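# Bag three balls and set white ball in pan

## Task

Get the orange, blue and green balls completely into the bag, in the space between its two layers; each ball left out lowers the result. The attempt fails if any corner of the bag's opening sticks out well beyond the table edge. None of the balls count unless, at the finish, the white ball rests inside the pan, the pan stands upright on an otherwise clear part of the table, and the whole bag lies on the table with no part past the edge and no part in the pan. A ball that a gripper is still holding, or that is in contact with fingers closed snugly around it, does not count. A ball also does not count if it drops by more than roughly a fingernail's width when a raised lip of the bag is lowered. Everything must stay in place by itself after the robot lets go, and nothing may be pushed or dropped off the table.

## Robot and tools

Robot: two arms, left_arm and right_arm, each ending in a two-finger gripper. The scene may occasionally tug on something you hold or nudge a loose object. Knocking or placing anything off the table ruins the attempt.

Frame: one shared scene frame. Origin on the table top midway between the arms; +x points out over the table, +z points up, and left_arm sits on the +y side. The arm names do not mean left or right in an image. Positions are in metres; orientations are quaternions written w first (qw, qx, qy, qz). Gripper frame: fingers extend along the gripper's +z and close along its y. end_effector_position is the spot between the finger pads, roughly 1 cm short of the tips. Printed hand positions can be a bit off, more so at long reach, and arms usually settle a centimetre or more from the command, most often low.

Row format (used by both execute_actions and move): 16 numbers in one flat list covering both arms, always all 16 even if one arm is idle: left_arm x, y, z, qw, qx, qy, qz, opening, then right_arm x, y, z, qw, qx, qy, qz, opening. x, y, z and the quaternion are an absolute target pose for that gripper in the scene frame, not an offset. Opening is a scale from -1 (shut) to +1 (fully open, 0.094 m). Between the extremes the fingers go to the spot where grip_measured would read the value sent. To hold something, command about 0.03 below its grip_measured for a firm hold, nearer for a lighter one. Pads push roughly 50 to 62 N each, less on thin parts under about 2 mm, with a short harder spike at first contact.

execute_actions(actions): a list of actions; each action is a list of up to 15 rows, one row per control step of 1/30 s, and if fewer than 15 rows are given the last repeats to fill the action. An empty list just reports state and images. Each step, the target is clipped to at most 70 mm and 16 degrees from the gripper's measured pose, then solved by damped inverse kinematics that favours position over orientation. After an action the arm goes only as far as its last clipped pose, so long trips need further actions. An action is rejected for both arms if any target lies more than 0.6 m from that gripper's current position along any of its own axes; if the first action fails this or anything is malformed, the whole call does nothing. To hold orientation, repeat the same quaternion in every row rather than copying the drifting reported one. For an arm that should stay put, resend its last reported pose and its intended opening every call.

move(target, speed, blocking): target is one 16-number row, absolute poses as above. Each gripper travels a straight line to its pose, both finishing together, over 0.5 to 10 s (cut off at 10 s, short of target). Rotation takes the shorter way. speed is the path's peak in m/s, 0.002 to 0.5 (default 0.25); turn rate is capped at twice that in rad/s. Paths ignore obstacles and the other arm; grippers lag, wander and may exceed speed, notably with a near-straight arm. Openings are applied at the move's start. Faster motion and targets set deeper past contact mean harder impacts and pushes. blocking=false returns after 0.5 s while motion continues; then use wait(0) to check, or stop, before sending any further rows or moves. The result adds a move: line giving the ending (done, off_target, moving, held, fault) and limits; naming one arm means the other finished fine. held means a check blocked the final step; limits=paced means the pose was clipped; limits=held means some steps were blocked and the arm may then lurch faster. Each gripper's distance to its pose is also given.

wait(seconds): 0 to 10; arms keep their last command, and a running move continues and may end the wait early. stop(): brakes the running move (needs braking room; fingers keep moving). zoom_image(camera, region): camera is cam_high, cam_left_wrist or cam_right_wrist; region is [x0, y0, x1, y1] in that camera's pixels from the top-left corner, at most 504 by 504. finished_scene(scene): ends for good; scene is 1 or omitted. Only finish when everything will stay put unaided.

Results: a state line per arm with pose, Hand target lines (where the controller is now steering), Joint positions (last value is measured opening in metres), grip_measured (opening on the command scale, each gripper off by up to about 1 mm), joint torques (noisy, with offsets, nonzero even in air), plus warnings. pose unreachable means the clearance check altered or blocked that arm's command. FAULT or OVER-TEMPERATURE FAULT lines mean an arm stopped. Motors heat when holding loads: MOTOR HOT from 75 °C, a 10 s stop at 90 °C, and at 100 °C the arm and gripper go limp and fall. Joint limits (rad): waist -2.618 to 3.054, shoulder 0 to 3.142, elbow 0 to 3.142, wrist pitch -1.571 to 1.571, wrist yaw -1.571 to 1.571, wrist roll -2.094 to 2.094; elbows stop just short of straight.

Cameras: cam_high 896x504, fixed above and behind, at about [0.255, -0.377, 1.223]; cam_left_wrist and cam_right_wrist 504x504 fisheye on the hands. Calibration values are given for each but may be off by a couple of degrees and millimetres.

Avoid: arms colliding or pressing on each other, hard slams, dropping or flinging balls, shoving the bag or pan over the edge, and leaving a ball held or pinched at the end.

Each tool is called after "Request:" as a command line: name --argument value for each argument, lists and objects as JSON in quotes; but a table of rows of numbers goes row by row, as --pt "numbers of a row", without its own name.

## Session

Request:
execute_actions --actions '[]'

Scene clock: 0.00 s.
left_arm: end_effector_position=(+0.4264, +0.3006, +0.4125) grip_measured=+1.000 end_effector_quat_wxyz=(+0.710, +0.032, +0.702, -0.038) | right_arm: end_effector_position=(+0.4073, -0.2979, +0.4084) grip_measured=+1.000 end_effector_quat_wxyz=(+0.707, -0.021, +0.707, +0.023)
Joint positions: left_arm=[-0.013  1.06   1.063  0.009  0.007 -0.007  0.094] | right_arm=[ 0.008  1.049  1.052 -0.003  0.015  0.003  0.094]
Joint velocities: left_arm=[ 0.002 -0.002 -0.007  0.051  0.007  0.066  0.   ] | right_arm=[-0.007 -0.022  0.007 -0.037 -0.022  0.022  0.   ]
Joint torques (N m, as the arm reports them, + toward a larger angle): no reading
Hand target (left_arm): +0.424, +0.301, +0.419; +0.715, +0.032, +0.697, -0.038
Hand target (right_arm): +0.405, -0.298, +0.416; +0.712, -0.020, +0.701, +0.023

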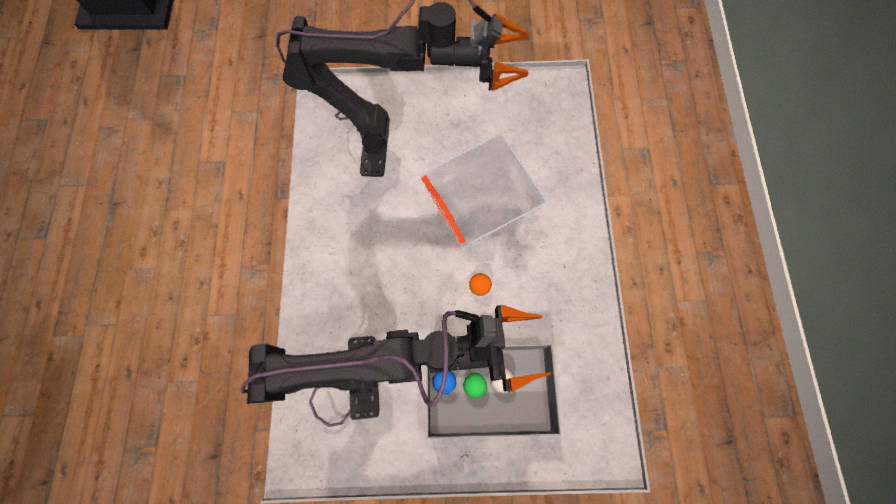

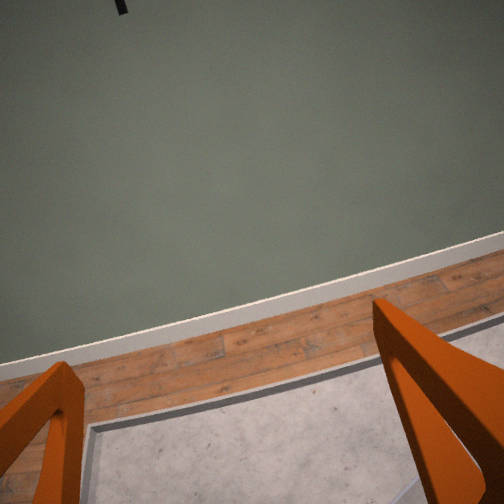

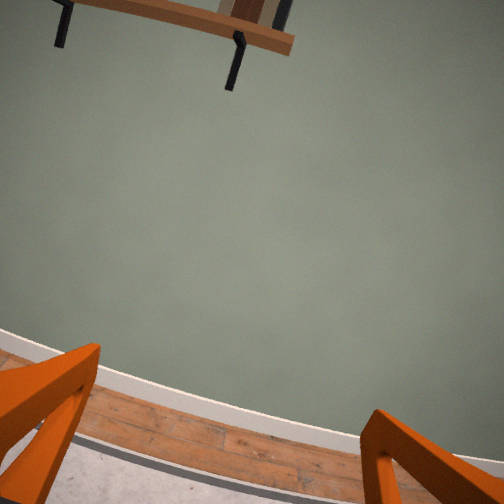

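Request:
zoom_image --camera "cam_high" --region '[400, 120, 570, 260]'

Request:
zoom_image --camera "cam_high" --region '[400, 260, 600, 450]'

Region (400, 120, 570, 260) of cam_high's 896x504 image, scaled by 2.965, with more detail than that image has; it fills the top 415 rows of this view, and the rest is white.

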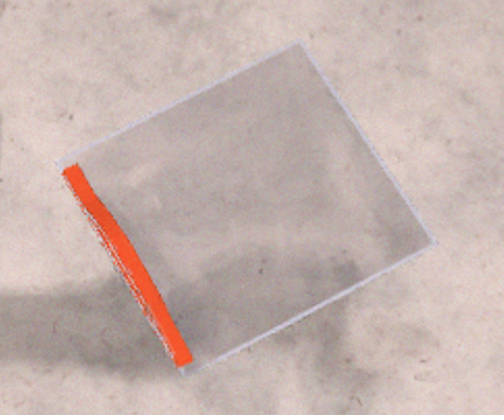

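Region (400, 260, 600, 450) of cam_high's 896x504 image, scaled by 2.520, with more detail than that image has; it fills the top 479 rows of this view, and the rest is white.

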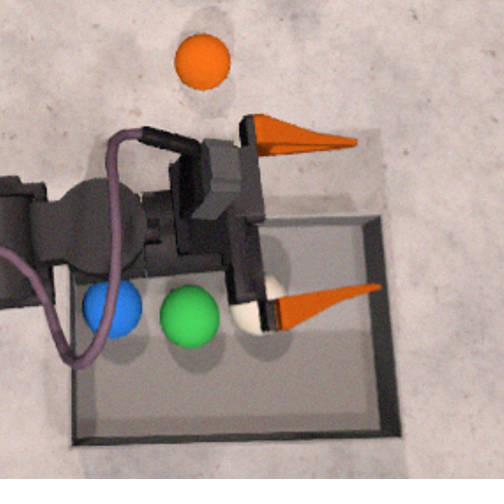

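Request:
move --target '[0.4264,0.3006,0.4125,0.710,0.032,0.702,-0.038,1, 0.18,-0.04,0.12,0.4435,-0.400,0.768,0.231,1]' --speed 0.3

Scene clock: 40.00 s.
left_arm: end_effector_position=(+0.4264, +0.3006, +0.4125) grip_measured=+1.000 end_effector_quat_wxyz=(+0.710, +0.032, +0.702, -0.038) | right_arm: end_effector_position=(+0.1815, -0.0415, +0.1226) grip_measured=+1.000 end_effector_quat_wxyz=(+0.445, -0.404, +0.767, +0.227)
Joint positions: left_arm=[-0.013  1.06   1.063  0.009  0.007 -0.007  0.094] | right_arm=[1.1   0.993 0.38  0.077 0.183 0.094 0.094]
Joint velocities: left_arm=[-0.002 -0.012 -0.002  0.051  0.051  0.022  0.   ] | right_arm=[-0.007  0.002 -0.012 -0.007 -0.066 -0.007  0.   ]
Joint torques (N m, as the arm reports them, + toward a larger angle): left_arm=[ 0.02 -3.08  7.57  2.1   0.    0.03] | right_arm=[ 0.7  -1.16  7.34  1.8   0.12  0.14]
Hand target (left_arm): +0.426, +0.301, +0.413; +0.710, +0.032, +0.702, -0.038
Hand target (right_arm): +0.180, -0.040, +0.120; +0.444, -0.402, +0.767, +0.229
Off the commanded pose (left_arm): 0.000 m, 0 deg.
Off the commanded pose (right_arm): 0.003 m, 1 deg.
move: done
camera_calibration (this result's frames):
cam_right_wrist: T_world_to_cam=[[0.856611, -0.436028, 0.275856, -0.209303], [-0.191252, -0.764888, -0.615116, 0.135847], [0.479207, 0.474158, -0.738603, 0.145193], [0, 0, 0, 1]] pos_world=[0.135694, -0.0561986, 0.24854]

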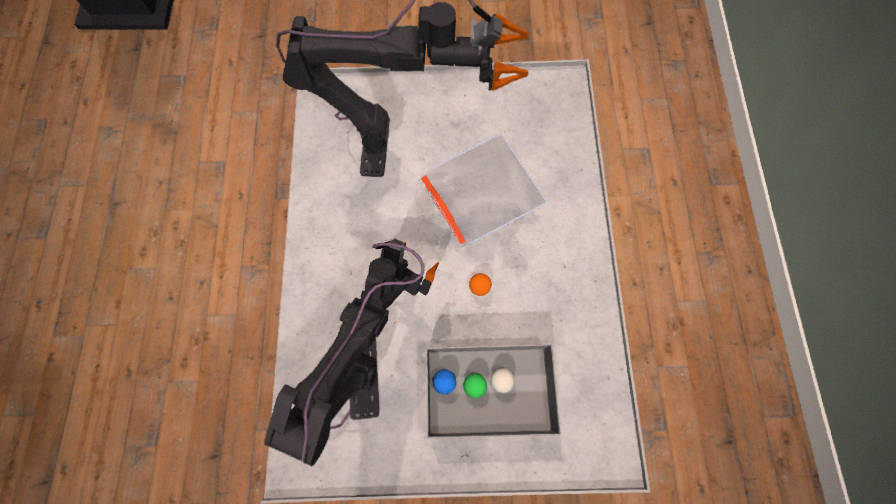

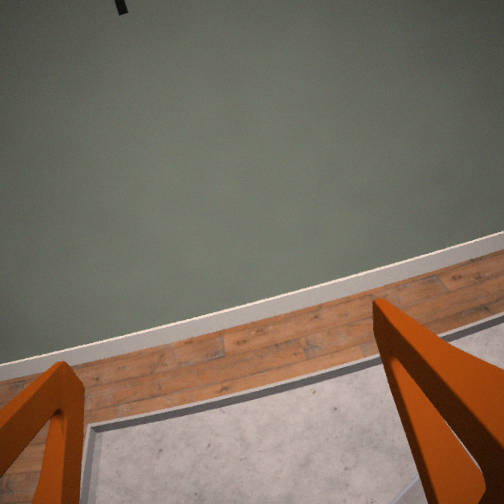

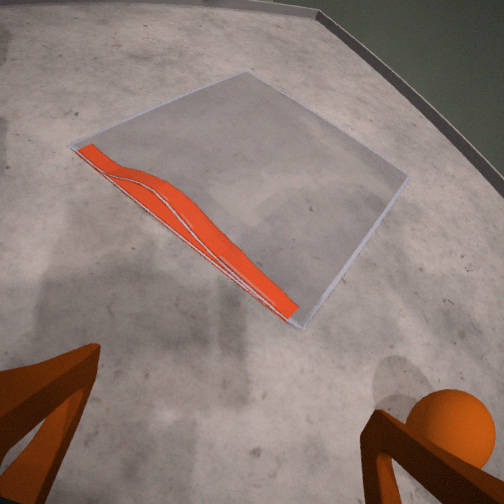

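Request:
zoom_image --camera "cam_right_wrist" --region '[60, 130, 320, 340]'

Region (60, 130, 320, 340) of cam_right_wrist's 504x504 image, scaled by 1.938, with more detail than that image has; it fills the top 407 rows of this view, and the rest is white.

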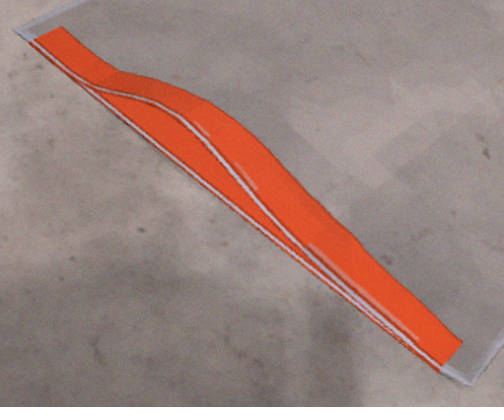

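Request:
move --target '[0.4264,0.3006,0.4125,0.710,0.032,0.702,-0.038,1, 0.338,-0.097,0.15,0,-0.284,0.959,0,1]' --speed 0.3

Scene clock: 120.43 s.
left_arm: end_effector_position=(+0.4264, +0.3006, +0.4125) grip_measured=+1.000 end_effector_quat_wxyz=(+0.710, +0.032, +0.702, -0.038) | right_arm: end_effector_position=(+0.3343, -0.0952, +0.1420) grip_measured=+1.000 end_effector_quat_wxyz=(-0.005, -0.290, +0.957, -0.005)
Joint positions: left_arm=[-0.013  1.06   1.063  0.009  0.007 -0.007  0.094] | right_arm=[ 0.574  2.034  1.936 -1.486  0.005  0.054  0.094]
Joint velocities: left_arm=[ 0.032  0.002 -0.017 -0.022 -0.007  0.022  0.   ] | right_arm=[-0.007 -0.022  0.027 -0.066 -0.022  0.022  0.   ]
Joint torques (N m, as the arm reports them, + toward a larger angle): left_arm=[ 0.06 -3.1   7.55  2.09  0.    0.02] | right_arm=[ -0.47 -11.     9.36  -0.04   0.06  -0.08]
Hand target (left_arm): +0.426, +0.301, +0.413; +0.710, +0.032, +0.702, -0.038
Hand target (right_arm): +0.338, -0.097, +0.149; +0.001, -0.290, +0.957, -0.005
Off the commanded pose (left_arm): 0.000 m, 0 deg.
Off the commanded pose (right_arm): 0.009 m, 1 deg.
move: done
camera_calibration (this result's frames):
cam_right_wrist: T_world_to_cam=[[0.775272, -0.631275, 0.021107, -0.32415], [-0.599191, -0.724478, 0.340737, 0.140396], [-0.199807, -0.276811, -0.939922, 0.29592], [0, 0, 0, 1]] pos_world=[0.394555, -0.0210001, 0.237145]

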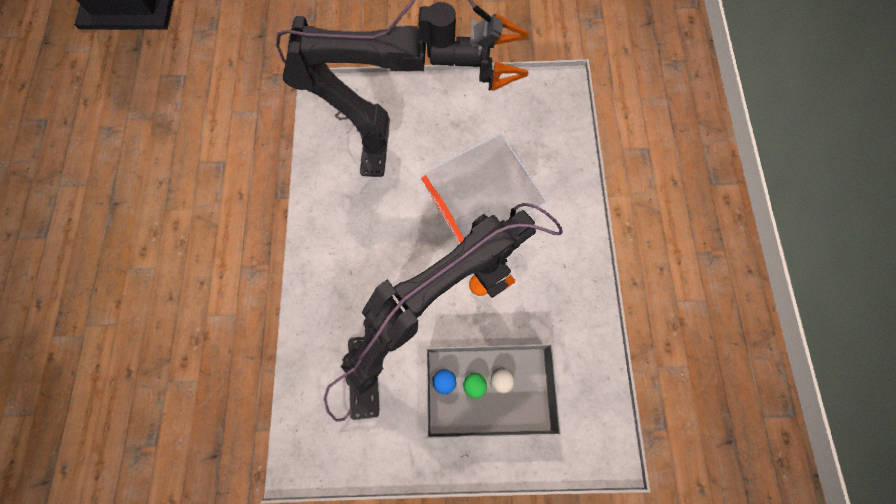

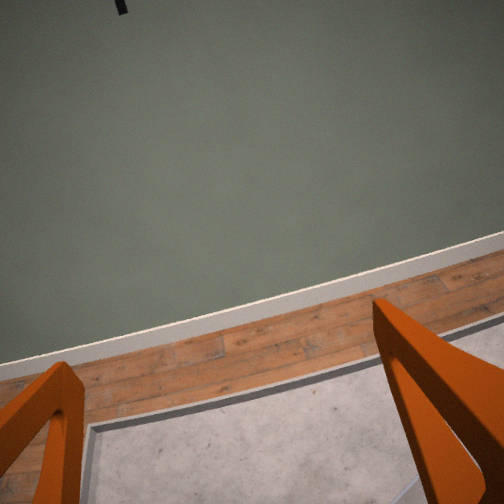

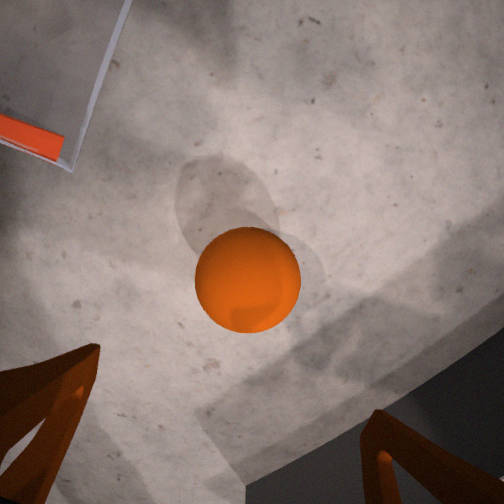

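Request:
move --target '[0.4264,0.3006,0.4125,0.710,0.032,0.702,-0.038,1, 0.341,-0.096,0.038,0,-0.284,0.959,0,1]' --speed 0.15

Scene clock: 125.10 s.
left_arm: end_effector_position=(+0.4264, +0.3006, +0.4125) grip_measured=+1.000 end_effector_quat_wxyz=(+0.710, +0.032, +0.702, -0.038) | right_arm: end_effector_position=(+0.3359, -0.0940, +0.0373) grip_measured=+1.000 end_effector_quat_wxyz=(-0.008, -0.290, +0.957, -0.006)
Joint positions: left_arm=[-0.013  1.06   1.063  0.009  0.007 -0.007  0.094] | right_arm=[ 0.574  2.074  1.577 -1.093  0.005  0.054  0.094]
Joint velocities: left_arm=[-0.002  0.002  0.017  0.022  0.022  0.022  0.   ] | right_arm=[ 0.012 -0.007 -0.012 -0.022 -0.037  0.007  0.   ]
Joint torques (N m, as the arm reports them, + toward a larger angle): left_arm=[ 0.09 -3.11  7.56  2.1  -0.01  0.03] | right_arm=[ -1.04 -12.07   6.09   0.26  -0.06  -0.05]
Hand target (left_arm): +0.426, +0.301, +0.413; +0.710, +0.032, +0.702, -0.038
Hand target (right_arm): +0.341, -0.096, +0.038; -0.000, -0.284, +0.959, -0.000
Off the commanded pose (left_arm): 0.000 m, 0 deg.
Off the commanded pose (right_arm): 0.006 m, 1 deg.
move: done
camera_calibration (this result's frames):
cam_right_wrist: T_world_to_cam=[[0.775378, -0.631196, 0.0195295, -0.322396], [-0.597406, -0.723143, 0.346655, 0.177207], [-0.204685, -0.280456, -0.937789, 0.199373], [0, 0, 0, 1]] pos_world=[0.396652, -0.0194334, 0.131836]

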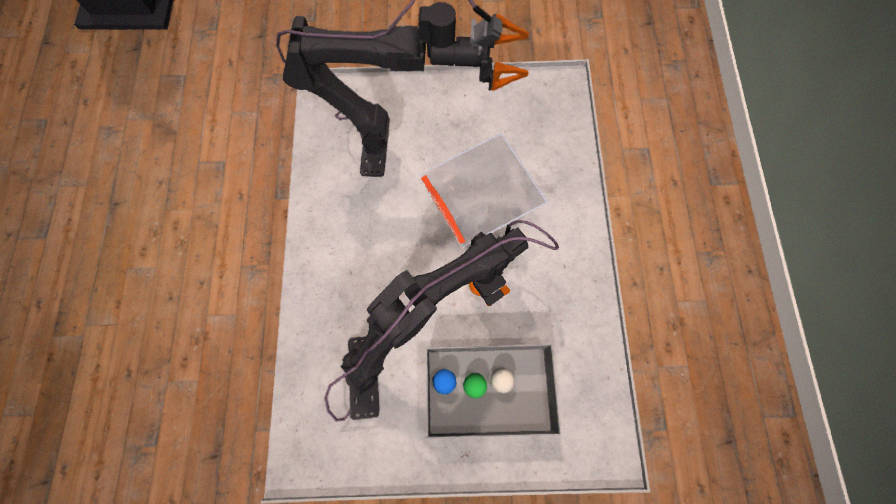

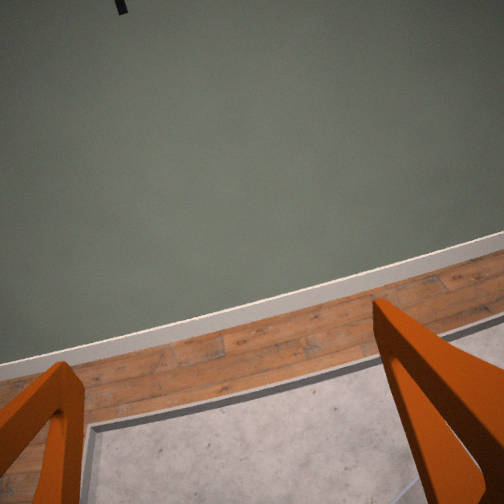

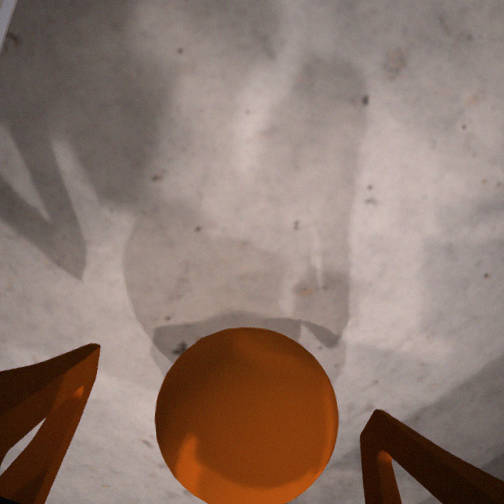

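Request:
execute_actions --actions '[[[0.4264,0.3006,0.4125,0.710,0.032,0.702,-0.038,1, 0.342,-0.096,0.032,0,-0.284,0.959,0,0.6]],[[0.4264,0.3006,0.4125,0.710,0.032,0.702,-0.038,1, 0.342,-0.096,0.032,0,-0.284,0.959,0,0.18]],[[0.4264,0.3006,0.4125,0.710,0.032,0.702,-0.038,1, 0.342,-0.096,0.032,0,-0.284,0.959,0,0.18]]]'

Scene clock: 130.83 s.
left_arm: end_effector_position=(+0.4264, +0.3006, +0.4125) grip_measured=+1.000 end_effector_quat_wxyz=(+0.710, +0.032, +0.702, -0.038) | right_arm: end_effector_position=(+0.3417, -0.0928, +0.0373) grip_measured=+0.183 end_effector_quat_wxyz=(+0.002, -0.286, +0.958, -0.002)
Joint positions: left_arm=[-0.013  1.06   1.063  0.009  0.007 -0.007  0.094] | right_arm=[ 0.567  2.074  1.577 -1.072  0.005  0.054  0.056]
Joint velocities: left_arm=[ 0.007 -0.002 -0.012  0.051 -0.022  0.022  0.   ] | right_arm=[ 0.002 -0.007 -0.007 -0.007  0.022  0.081 -0.   ]
Joint torques (N m, as the arm reports them, + toward a larger angle): left_arm=[ 0.05 -3.07  7.6   2.1  -0.02  0.03] | right_arm=[ -0.67 -11.38   4.81   0.28  -0.01  -0.02]
Hand target (left_arm): +0.426, +0.301, +0.413; +0.710, +0.032, +0.702, -0.038
Hand target (right_arm): +0.342, -0.096, +0.032; -0.000, -0.284, +0.959, -0.000
Off the commanded pose (left_arm): 0.000 m, 0 deg.
Off the commanded pose (right_arm): 0.006 m, 0 deg.
camera_calibration (this result's frames):
cam_right_wrist: T_world_to_cam=[[0.77088, -0.636497, 0.0248152, -0.325323], [-0.607976, -0.723598, 0.326757, 0.185894], [-0.190024, -0.266977, -0.944783, 0.197357], [0, 0, 0, 1]] pos_world=[0.401307, -0.0198651, 0.133791]

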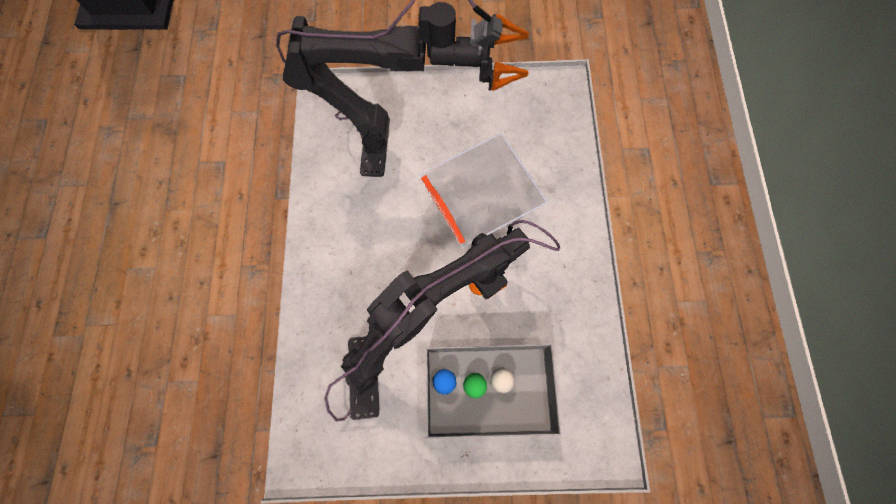

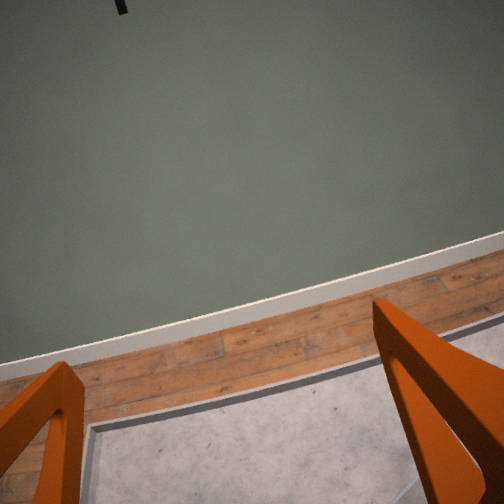

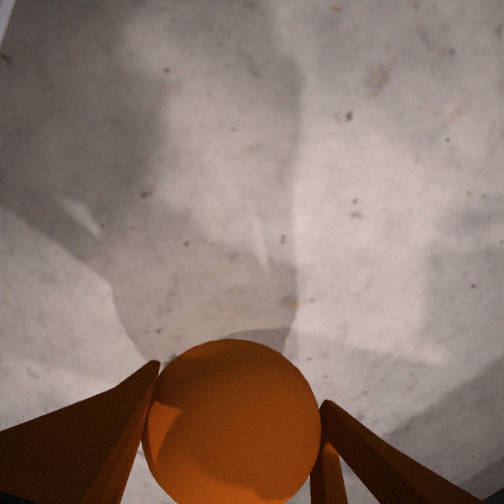

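Request:
execute_actions --actions '[[[0.4264,0.3006,0.4125,0.710,0.032,0.702,-0.038,1, 0.342,-0.094,0.034,0,-0.284,0.959,0,0.11]],[[0.4264,0.3006,0.4125,0.710,0.032,0.702,-0.038,1, 0.342,-0.094,0.034,0,-0.284,0.959,0,0.11]]]'

Scene clock: 138.77 s.
left_arm: end_effector_position=(+0.4264, +0.3006, +0.4125) grip_measured=+1.000 end_effector_quat_wxyz=(+0.710, +0.032, +0.702, -0.038) | right_arm: end_effector_position=(+0.3417, -0.0928, +0.0373) grip_measured=+0.115 end_effector_quat_wxyz=(+0.002, -0.286, +0.958, -0.002)
Joint positions: left_arm=[-0.013  1.06   1.063  0.009  0.007 -0.007  0.094] | right_arm=[ 0.567  2.074  1.577 -1.072  0.005  0.054  0.052]
Joint velocities: left_arm=[-0.007  0.012  0.027 -0.022 -0.066  0.007  0.   ] | right_arm=[-0.002 -0.027 -0.012  0.007 -0.007  0.037  0.001]
Joint torques (N m, as the arm reports them, + toward a larger angle): left_arm=[ 0.05 -3.1   7.57  2.1   0.01  0.03] | right_arm=[ -0.45 -11.21   6.06   0.24  -0.04  -0.03]
Hand target (left_arm): +0.426, +0.301, +0.413; +0.710, +0.032, +0.702, -0.038
Hand target (right_arm): +0.342, -0.094, +0.034; -0.000, -0.284, +0.959, -0.000
Off the commanded pose (left_arm): 0.000 m, 0 deg.
Off the commanded pose (right_arm): 0.004 m, 0 deg.
camera_calibration (this result's frames):
cam_right_wrist: T_world_to_cam=[[0.77088, -0.636497, 0.0248152, -0.325323], [-0.607976, -0.723598, 0.326757, 0.185894], [-0.190024, -0.266977, -0.944783, 0.197357], [0, 0, 0, 1]] pos_world=[0.401307, -0.0198651, 0.133791]

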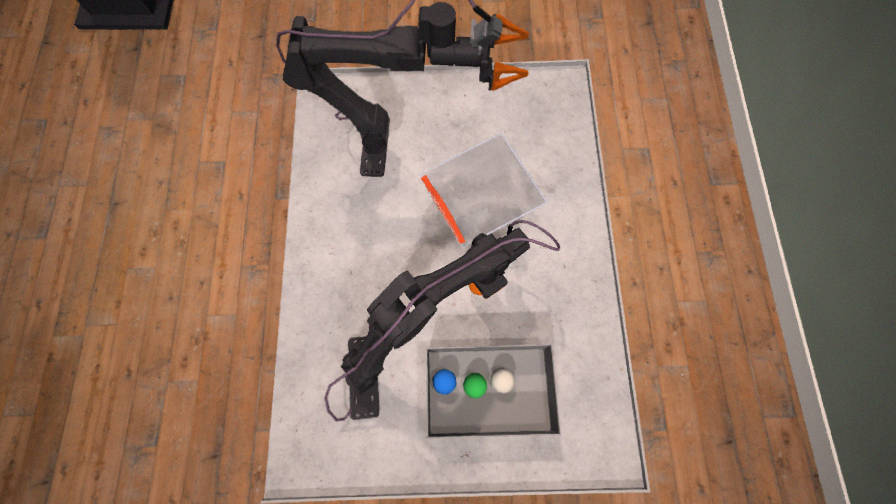

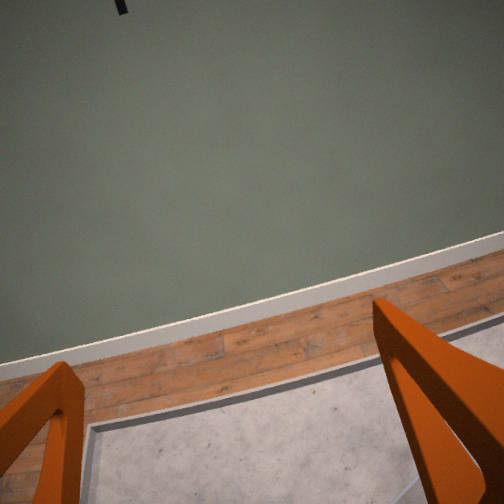

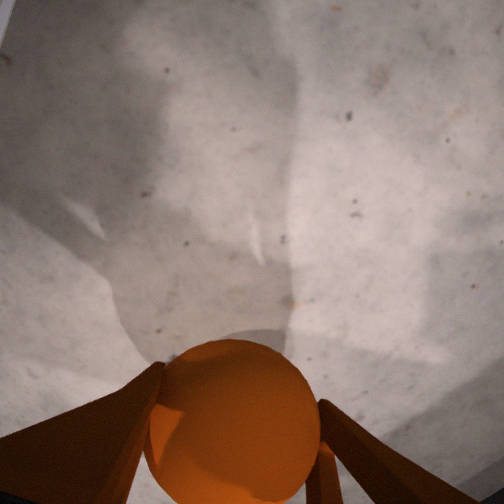

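Request:
execute_actions --actions '[[[0.4264,0.3006,0.4125,0.710,0.032,0.702,-0.038,1, 0.342,-0.094,0.034,0,-0.284,0.959,0,0.05]],[[0.4264,0.3006,0.4125,0.710,0.032,0.702,-0.038,1, 0.342,-0.094,0.034,0,-0.284,0.959,0,0.05]]]'

Scene clock: 143.90 s.
left_arm: end_effector_position=(+0.4264, +0.3006, +0.4125) grip_measured=+1.000 end_effector_quat_wxyz=(+0.710, +0.032, +0.702, -0.038) | right_arm: end_effector_position=(+0.3417, -0.0928, +0.0373) grip_measured=+0.058 end_effector_quat_wxyz=(+0.002, -0.286, +0.958, -0.002)
Joint positions: left_arm=[-0.013  1.06   1.063  0.009  0.007 -0.007  0.094] | right_arm=[ 0.567  2.074  1.577 -1.072  0.005  0.054  0.05 ]
Joint velocities: left_arm=[-0.002 -0.017  0.002  0.051 -0.066 -0.007  0.   ] | right_arm=[ 0.007 -0.002 -0.007 -0.007 -0.066  0.007 -0.   ]
Joint torques (N m, as the arm reports them, + toward a larger angle): left_arm=[ 0.09 -3.09  7.53  2.1   0.    0.04] | right_arm=[ -0.56 -11.26   5.96   0.25  -0.04   0.01]
Hand target (left_arm): +0.426, +0.301, +0.413; +0.710, +0.032, +0.702, -0.038
Hand target (right_arm): +0.342, -0.094, +0.034; -0.000, -0.284, +0.959, -0.000
Off the commanded pose (left_arm): 0.000 m, 0 deg.
Off the commanded pose (right_arm): 0.004 m, 0 deg.
camera_calibration (this result's frames):
cam_right_wrist: T_world_to_cam=[[0.77088, -0.636497, 0.0248152, -0.325323], [-0.607976, -0.723598, 0.326757, 0.185894], [-0.190024, -0.266977, -0.944783, 0.197357], [0, 0, 0, 1]] pos_world=[0.401307, -0.0198651, 0.133791]

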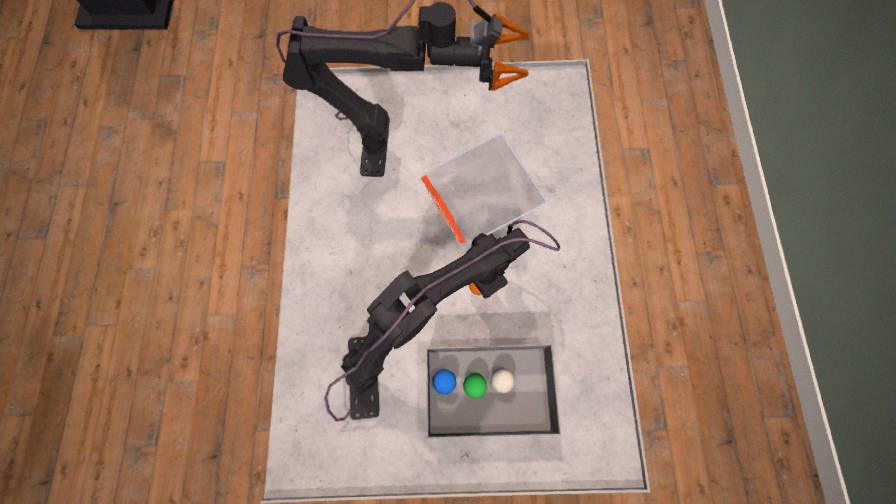

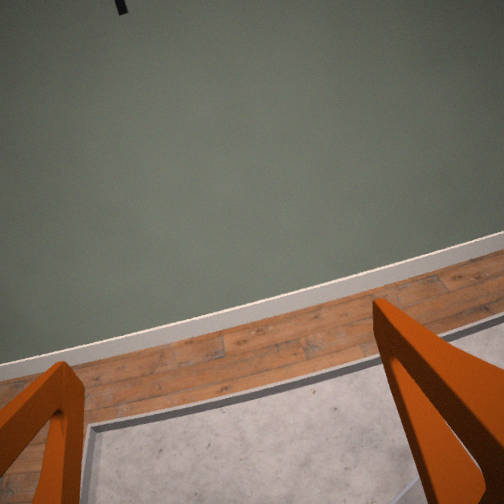

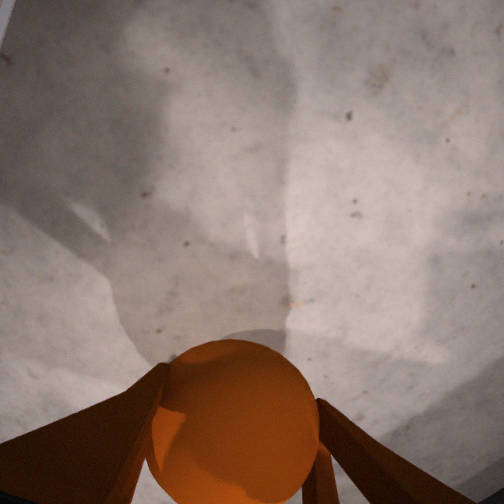

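Request:
move --target '[0.25,0.22,0.25,0.2274,0.4663,0.7683,0.3748,-0.3, 0.33,-0.10,0.14,0,-0.284,0.959,0,0.04]' --speed 0.2

Request:
move --target '[0.165,0.113,0.075,0.2274,0.4663,0.7683,0.3748,-0.3, 0.23,-0.16,0.12,0.483,-0.483,0.6295,0.3706,0.04]' --speed 0.2

Scene clock: 154.13 s.
left_arm: end_effector_position=(+0.2491, +0.2175, +0.2402) grip_measured=-0.297 end_effector_quat_wxyz=(+0.235, +0.476, +0.770, +0.353) | right_arm: end_effector_position=(+0.3287, -0.1024, +0.1238) grip_measured=+0.048 end_effector_quat_wxyz=(-0.016, -0.287, +0.958, -0.008)
Joint positions: left_arm=[-1.065  1.291  1.259 -1.542 -0.875 -0.038  0.033] | right_arm=[ 0.567  2.012  1.83  -1.424  0.005  0.054  0.049]
Joint velocities: left_arm=[-0.007 -0.017 -0.007 -0.037 -0.007 -0.066  0.001] | right_arm=[ 0.007 -0.002  0.007 -0.037 -0.037 -0.037 -0.   ]
Joint torques (N m, as the arm reports them, + toward a larger angle): left_arm=[-0.52 -3.99  7.08 -0.04 -0.53 -0.12] | right_arm=[ -0.05 -13.15   9.23  -0.13  -0.05   0.08]
Hand target (left_arm): +0.248, +0.219, +0.245; +0.240, +0.472, +0.770, +0.356
Hand target (right_arm): +0.330, -0.100, +0.140; +0.000, -0.284, +0.959, +0.000
Off the commanded pose (left_arm): 0.010 m, 3 deg.
Off the commanded pose (right_arm): 0.016 m, 2 deg.
joint sent to its limit (left arm) — the command would take joint 4 (wrist pitch) past its lower limit, so that joint was sent only as far as its limit.
move: off_target (left_arm, right_arm)
camera_calibration (this result's frames):
cam_left_wrist: T_world_to_cam=[[-0.693127, -0.114488, -0.711665, 0.355806], [-0.618849, 0.600754, 0.506084, -0.0669272], [0.369595, 0.791193, -0.48725, -0.040055], [0, 0, 0, 1]] pos_world=[0.220005, 0.112633, 0.267568]
cam_right_wrist: T_world_to_cam=[[0.77149, -0.636047, 0.0157215, -0.322579], [-0.597629, -0.715971, 0.360867, 0.135943], [-0.218273, -0.287801, -0.932485, 0.279715], [0, 0, 0, 1]] pos_world=[0.391164, -0.0273417, 0.216844]

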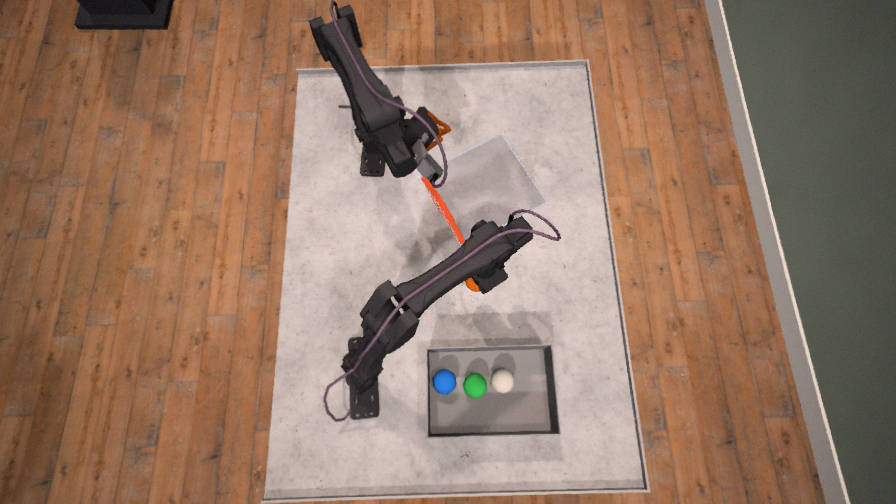

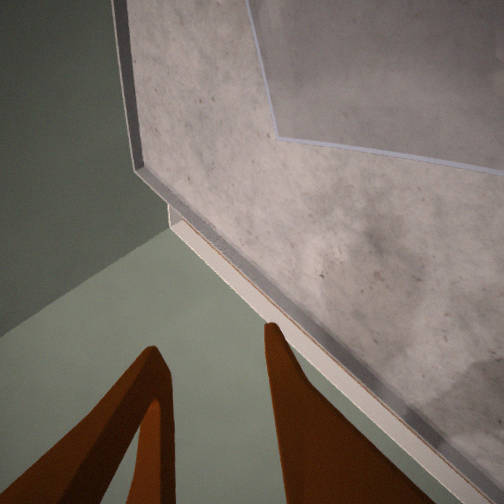

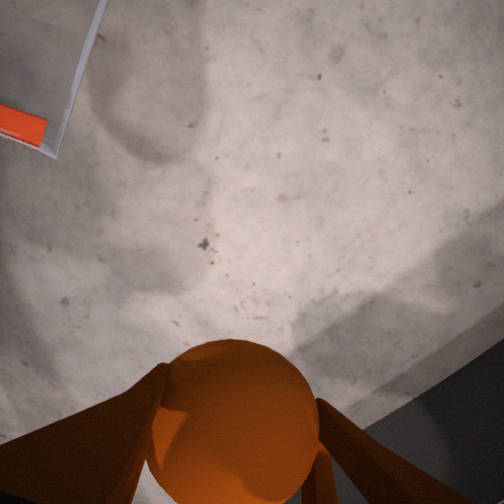

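Scene clock: 158.57 s.
left_arm: end_effector_position=(+0.1628, +0.1263, +0.0724) grip_measured=-0.297 end_effector_quat_wxyz=(+0.210, +0.475, +0.758, +0.394) | right_arm: end_effector_position=(+0.2336, -0.1592, +0.1209) grip_measured=+0.048 end_effector_quat_wxyz=(+0.481, -0.480, +0.637, +0.365)
Joint positions: left_arm=[-1.511  1.9    1.113 -1.385 -0.755 -0.716  0.033] | right_arm=[-0.068  1.085  0.294 -0.013 -1.183 -0.761  0.049]
Joint velocities: left_arm=[ 0.002  0.022 -0.007  0.007 -0.037  0.007 -0.001] | right_arm=[-0.017  0.002  0.002  0.037  0.007  0.022  0.   ]
Joint torques (N m, as the arm reports them, + toward a larger angle): left_arm=[-0.49 -8.26  6.83 -0.77 -0.31 -0.13] | right_arm=[-0.81 -0.83  5.69  1.16 -0.58 -0.07]
Hand target (left_arm): +0.161, +0.114, +0.072; +0.224, +0.466, +0.769, +0.375
Hand target (right_arm): +0.231, -0.160, +0.119; +0.481, -0.478, +0.634, +0.371
Off the commanded pose (left_arm): 0.014 m, 3 deg.
Off the commanded pose (right_arm): 0.004 m, 1 deg.
move: off_target (left_arm)
camera_calibration (this result's frames):
cam_left_wrist: T_world_to_cam=[[-0.684859, -0.0656821, -0.725709, 0.159667], [-0.639257, 0.532171, 0.555108, 0.0278049], [0.349741, 0.844085, -0.40645, -0.0270543], [0, 0, 0, 1]] pos_world=[0.136586, 0.0185265, 0.0894412]
cam_right_wrist: T_world_to_cam=[[0.936761, -0.202339, 0.285548, -0.287496], [0.105913, -0.613754, -0.782361, 0.0296099], [0.333559, 0.763129, -0.55351, 0.232492], [0, 0, 0, 1]] pos_world=[0.188629, -0.217419, 0.233946]

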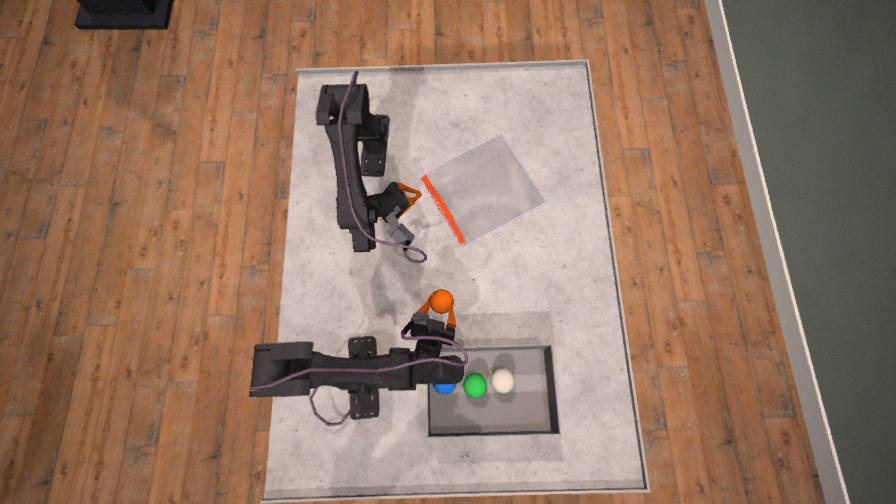

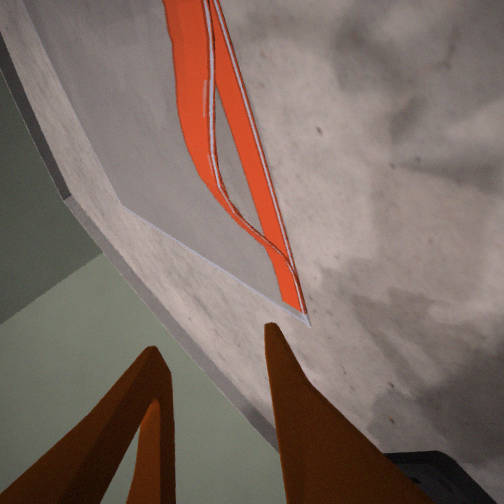

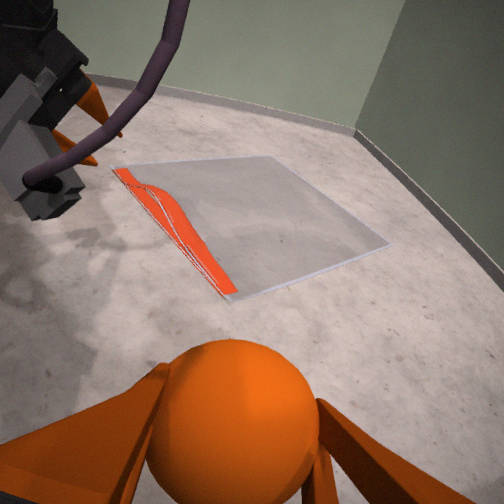

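Request:
zoom_image --camera "cam_left_wrist" --region '[120, 0, 360, 340]'

Region (120, 0, 360, 340) of cam_left_wrist's 504x504 image, scaled by 1.482, with more detail than that image has; it fills the left 356 columns of this view, and the rest is white.

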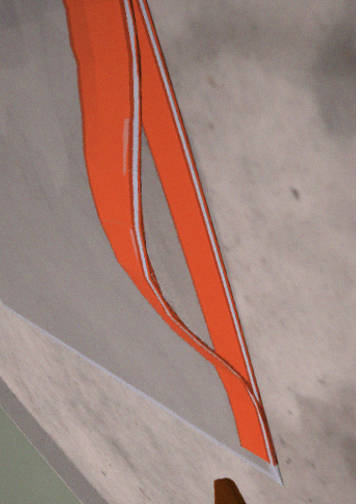

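Request:
move --target '[0.192,0.125,0.038,0.2274,0.4663,0.7683,0.3748,-0.3, 0.23,-0.16,0.12,0.483,-0.483,0.6295,0.3706,0.04]' --speed 0.08

Scene clock: 180.70 s.
left_arm: end_effector_position=(+0.1882, +0.1220, +0.0403) grip_measured=-0.297 end_effector_quat_wxyz=(+0.221, +0.465, +0.774, +0.369) | right_arm: end_effector_position=(+0.2330, -0.1587, +0.1222) grip_measured=+0.048 end_effector_quat_wxyz=(+0.486, -0.488, +0.629, +0.362)
Joint positions: left_arm=[-1.415  1.918  1.034 -1.146 -0.791 -0.606  0.033] | right_arm=[-0.068  1.085  0.294 -0.01  -1.191 -0.784  0.049]
Joint velocities: left_arm=[-0.017 -0.007  0.002  0.007  0.022  0.007 -0.001] | right_arm=[-0.002 -0.002 -0.012 -0.051 -0.007  0.022 -0.   ]
Joint torques (N m, as the arm reports them, + toward a larger angle): left_arm=[ 0.53 -8.38  2.57 -0.49 -0.56  0.1 ] | right_arm=[-0.76 -1.14  6.34  0.98 -0.6  -0.09]
Hand target (left_arm): +0.192, +0.124, +0.038; +0.228, +0.466, +0.768, +0.375
Hand target (right_arm): +0.230, -0.160, +0.120; +0.483, -0.483, +0.629, +0.370
Off the commanded pose (left_arm): 0.005 m, 1 deg.
Off the commanded pose (right_arm): 0.004 m, 1 deg.
move: done
camera_calibration (this result's frames):
cam_left_wrist: T_world_to_cam=[[-0.688926, -0.118691, -0.715048, 0.160328], [-0.640657, 0.561129, 0.524112, 0.0621504], [0.339026, 0.819175, -0.462617, -0.0380145], [0, 0, 0, 1]] pos_world=[0.163159, 0.0152957, 0.0644823]
cam_right_wrist: T_world_to_cam=[[0.931951, -0.191446, 0.30792, -0.287046], [0.131723, -0.61245, -0.779457, 0.0248139], [0.33781, 0.766977, -0.545556, 0.231626], [0, 0, 0, 1]] pos_world=[0.185998, -0.217408, 0.234094]

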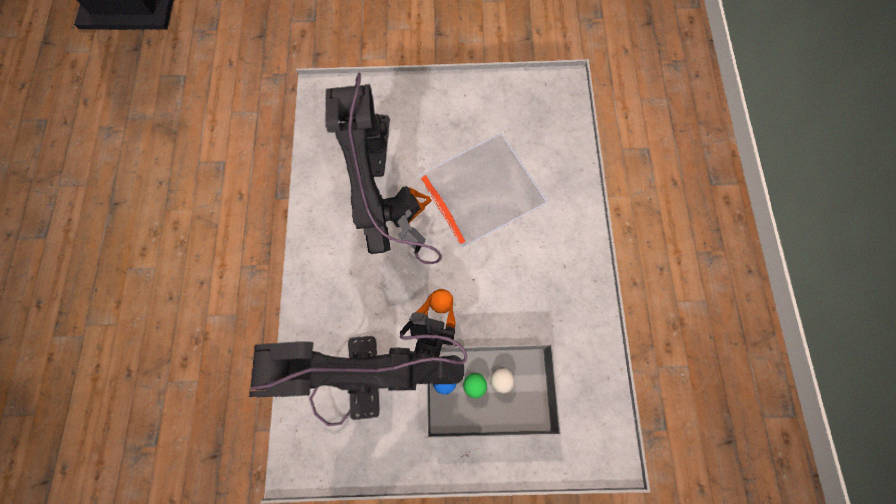

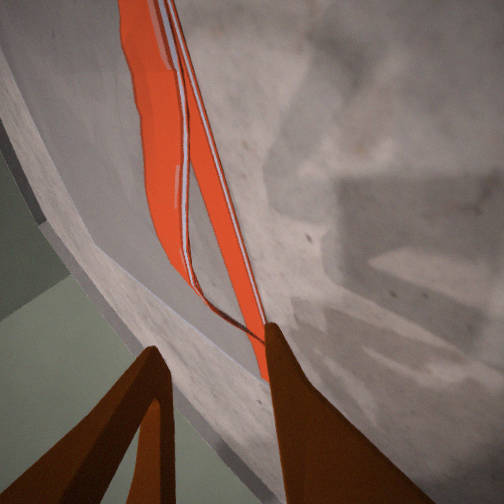

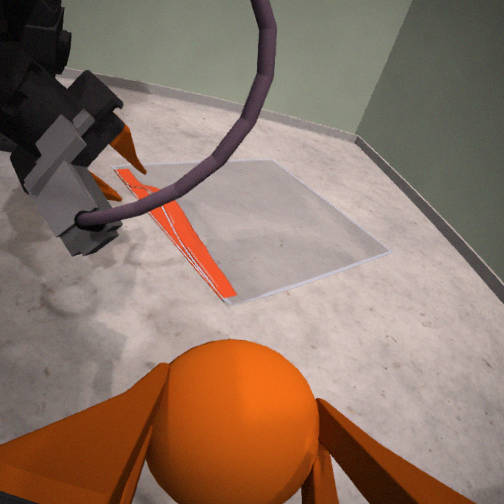

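Request:
zoom_image --camera "cam_high" --region '[380, 160, 480, 260]'

Request:
zoom_image --camera "cam_right_wrist" --region '[60, 100, 240, 280]'

Region (380, 160, 480, 260) of cam_high's 896x504 image, scaled by 5.040, with more detail than that image has.

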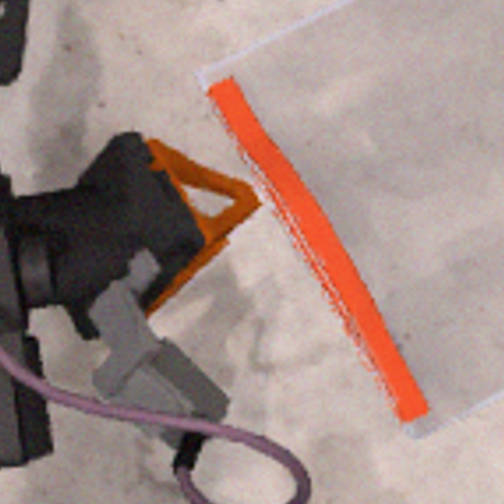

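Region (60, 100, 240, 280) of cam_right_wrist's 504x504 image, scaled by 2.800, with more detail than that image has.

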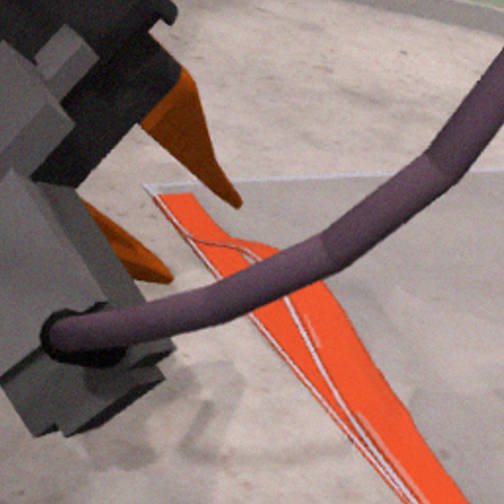

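Request:
move --target '[0.213,0.136,0.028,0.2274,0.4663,0.7683,0.3748,-0.3, 0.23,-0.16,0.12,0.483,-0.483,0.6295,0.3706,0.04]' --speed 0.04

Scene clock: 198.87 s.
left_arm: end_effector_position=(+0.2094, +0.1344, +0.0254) grip_measured=-0.297 end_effector_quat_wxyz=(+0.215, +0.468, +0.770, +0.376) | right_arm: end_effector_position=(+0.2329, -0.1587, +0.1222) grip_measured=+0.048 end_effector_quat_wxyz=(+0.486, -0.488, +0.628, +0.362)
Joint positions: left_arm=[-1.333  1.918  0.962 -1.016 -0.824 -0.497  0.033] | right_arm=[-0.068  1.085  0.294 -0.01  -1.191 -0.784  0.049]
Joint velocities: left_arm=[-0.007 -0.002 -0.017  0.007 -0.066  0.022 -0.001] | right_arm=[-0.002  0.007 -0.012 -0.066  0.037 -0.022 -0.001]
Joint torques (N m, as the arm reports them, + toward a larger angle): left_arm=[  0.58 -10.11   2.38  -0.38  -0.57   0.11] | right_arm=[-0.93 -1.04  6.44  0.98 -0.61 -0.09]
Hand target (left_arm): +0.214, +0.136, +0.028; +0.228, +0.466, +0.768, +0.375
Hand target (right_arm): +0.230, -0.160, +0.120; +0.483, -0.483, +0.629, +0.371
Off the commanded pose (left_arm): 0.005 m, 1 deg.
Off the commanded pose (right_arm): 0.004 m, 1 deg.
move: done
camera_calibration (this result's frames):
cam_left_wrist: T_world_to_cam=[[-0.691407, -0.103876, -0.714959, 0.16427], [-0.638397, 0.55115, 0.537292, 0.0771029], [0.338238, 0.827915, -0.447383, -0.06364], [0, 0, 0, 1]] pos_world=[0.184325, 0.027257, 0.0475482]
cam_right_wrist: T_world_to_cam=[[0.931913, -0.191158, 0.308217, -0.286995], [0.132224, -0.612265, -0.779518, 0.0247906], [0.337721, 0.767196, -0.545302, 0.231671], [0, 0, 0, 1]] pos_world=[0.185936, -0.21742, 0.234112]

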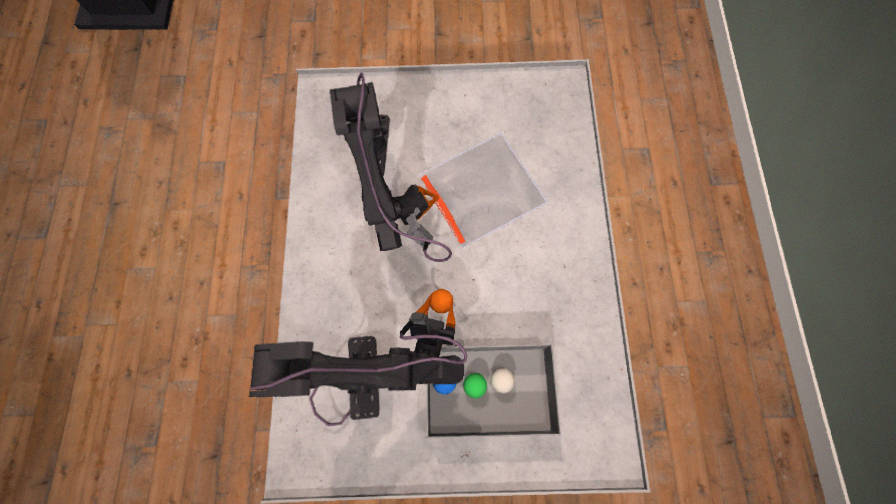

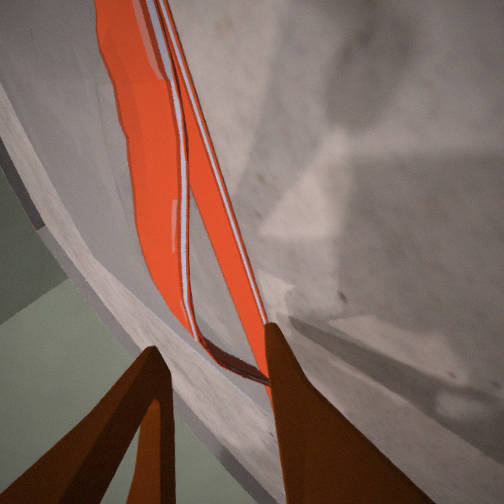

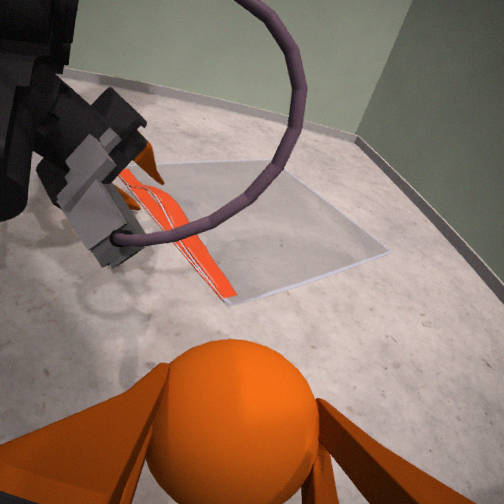

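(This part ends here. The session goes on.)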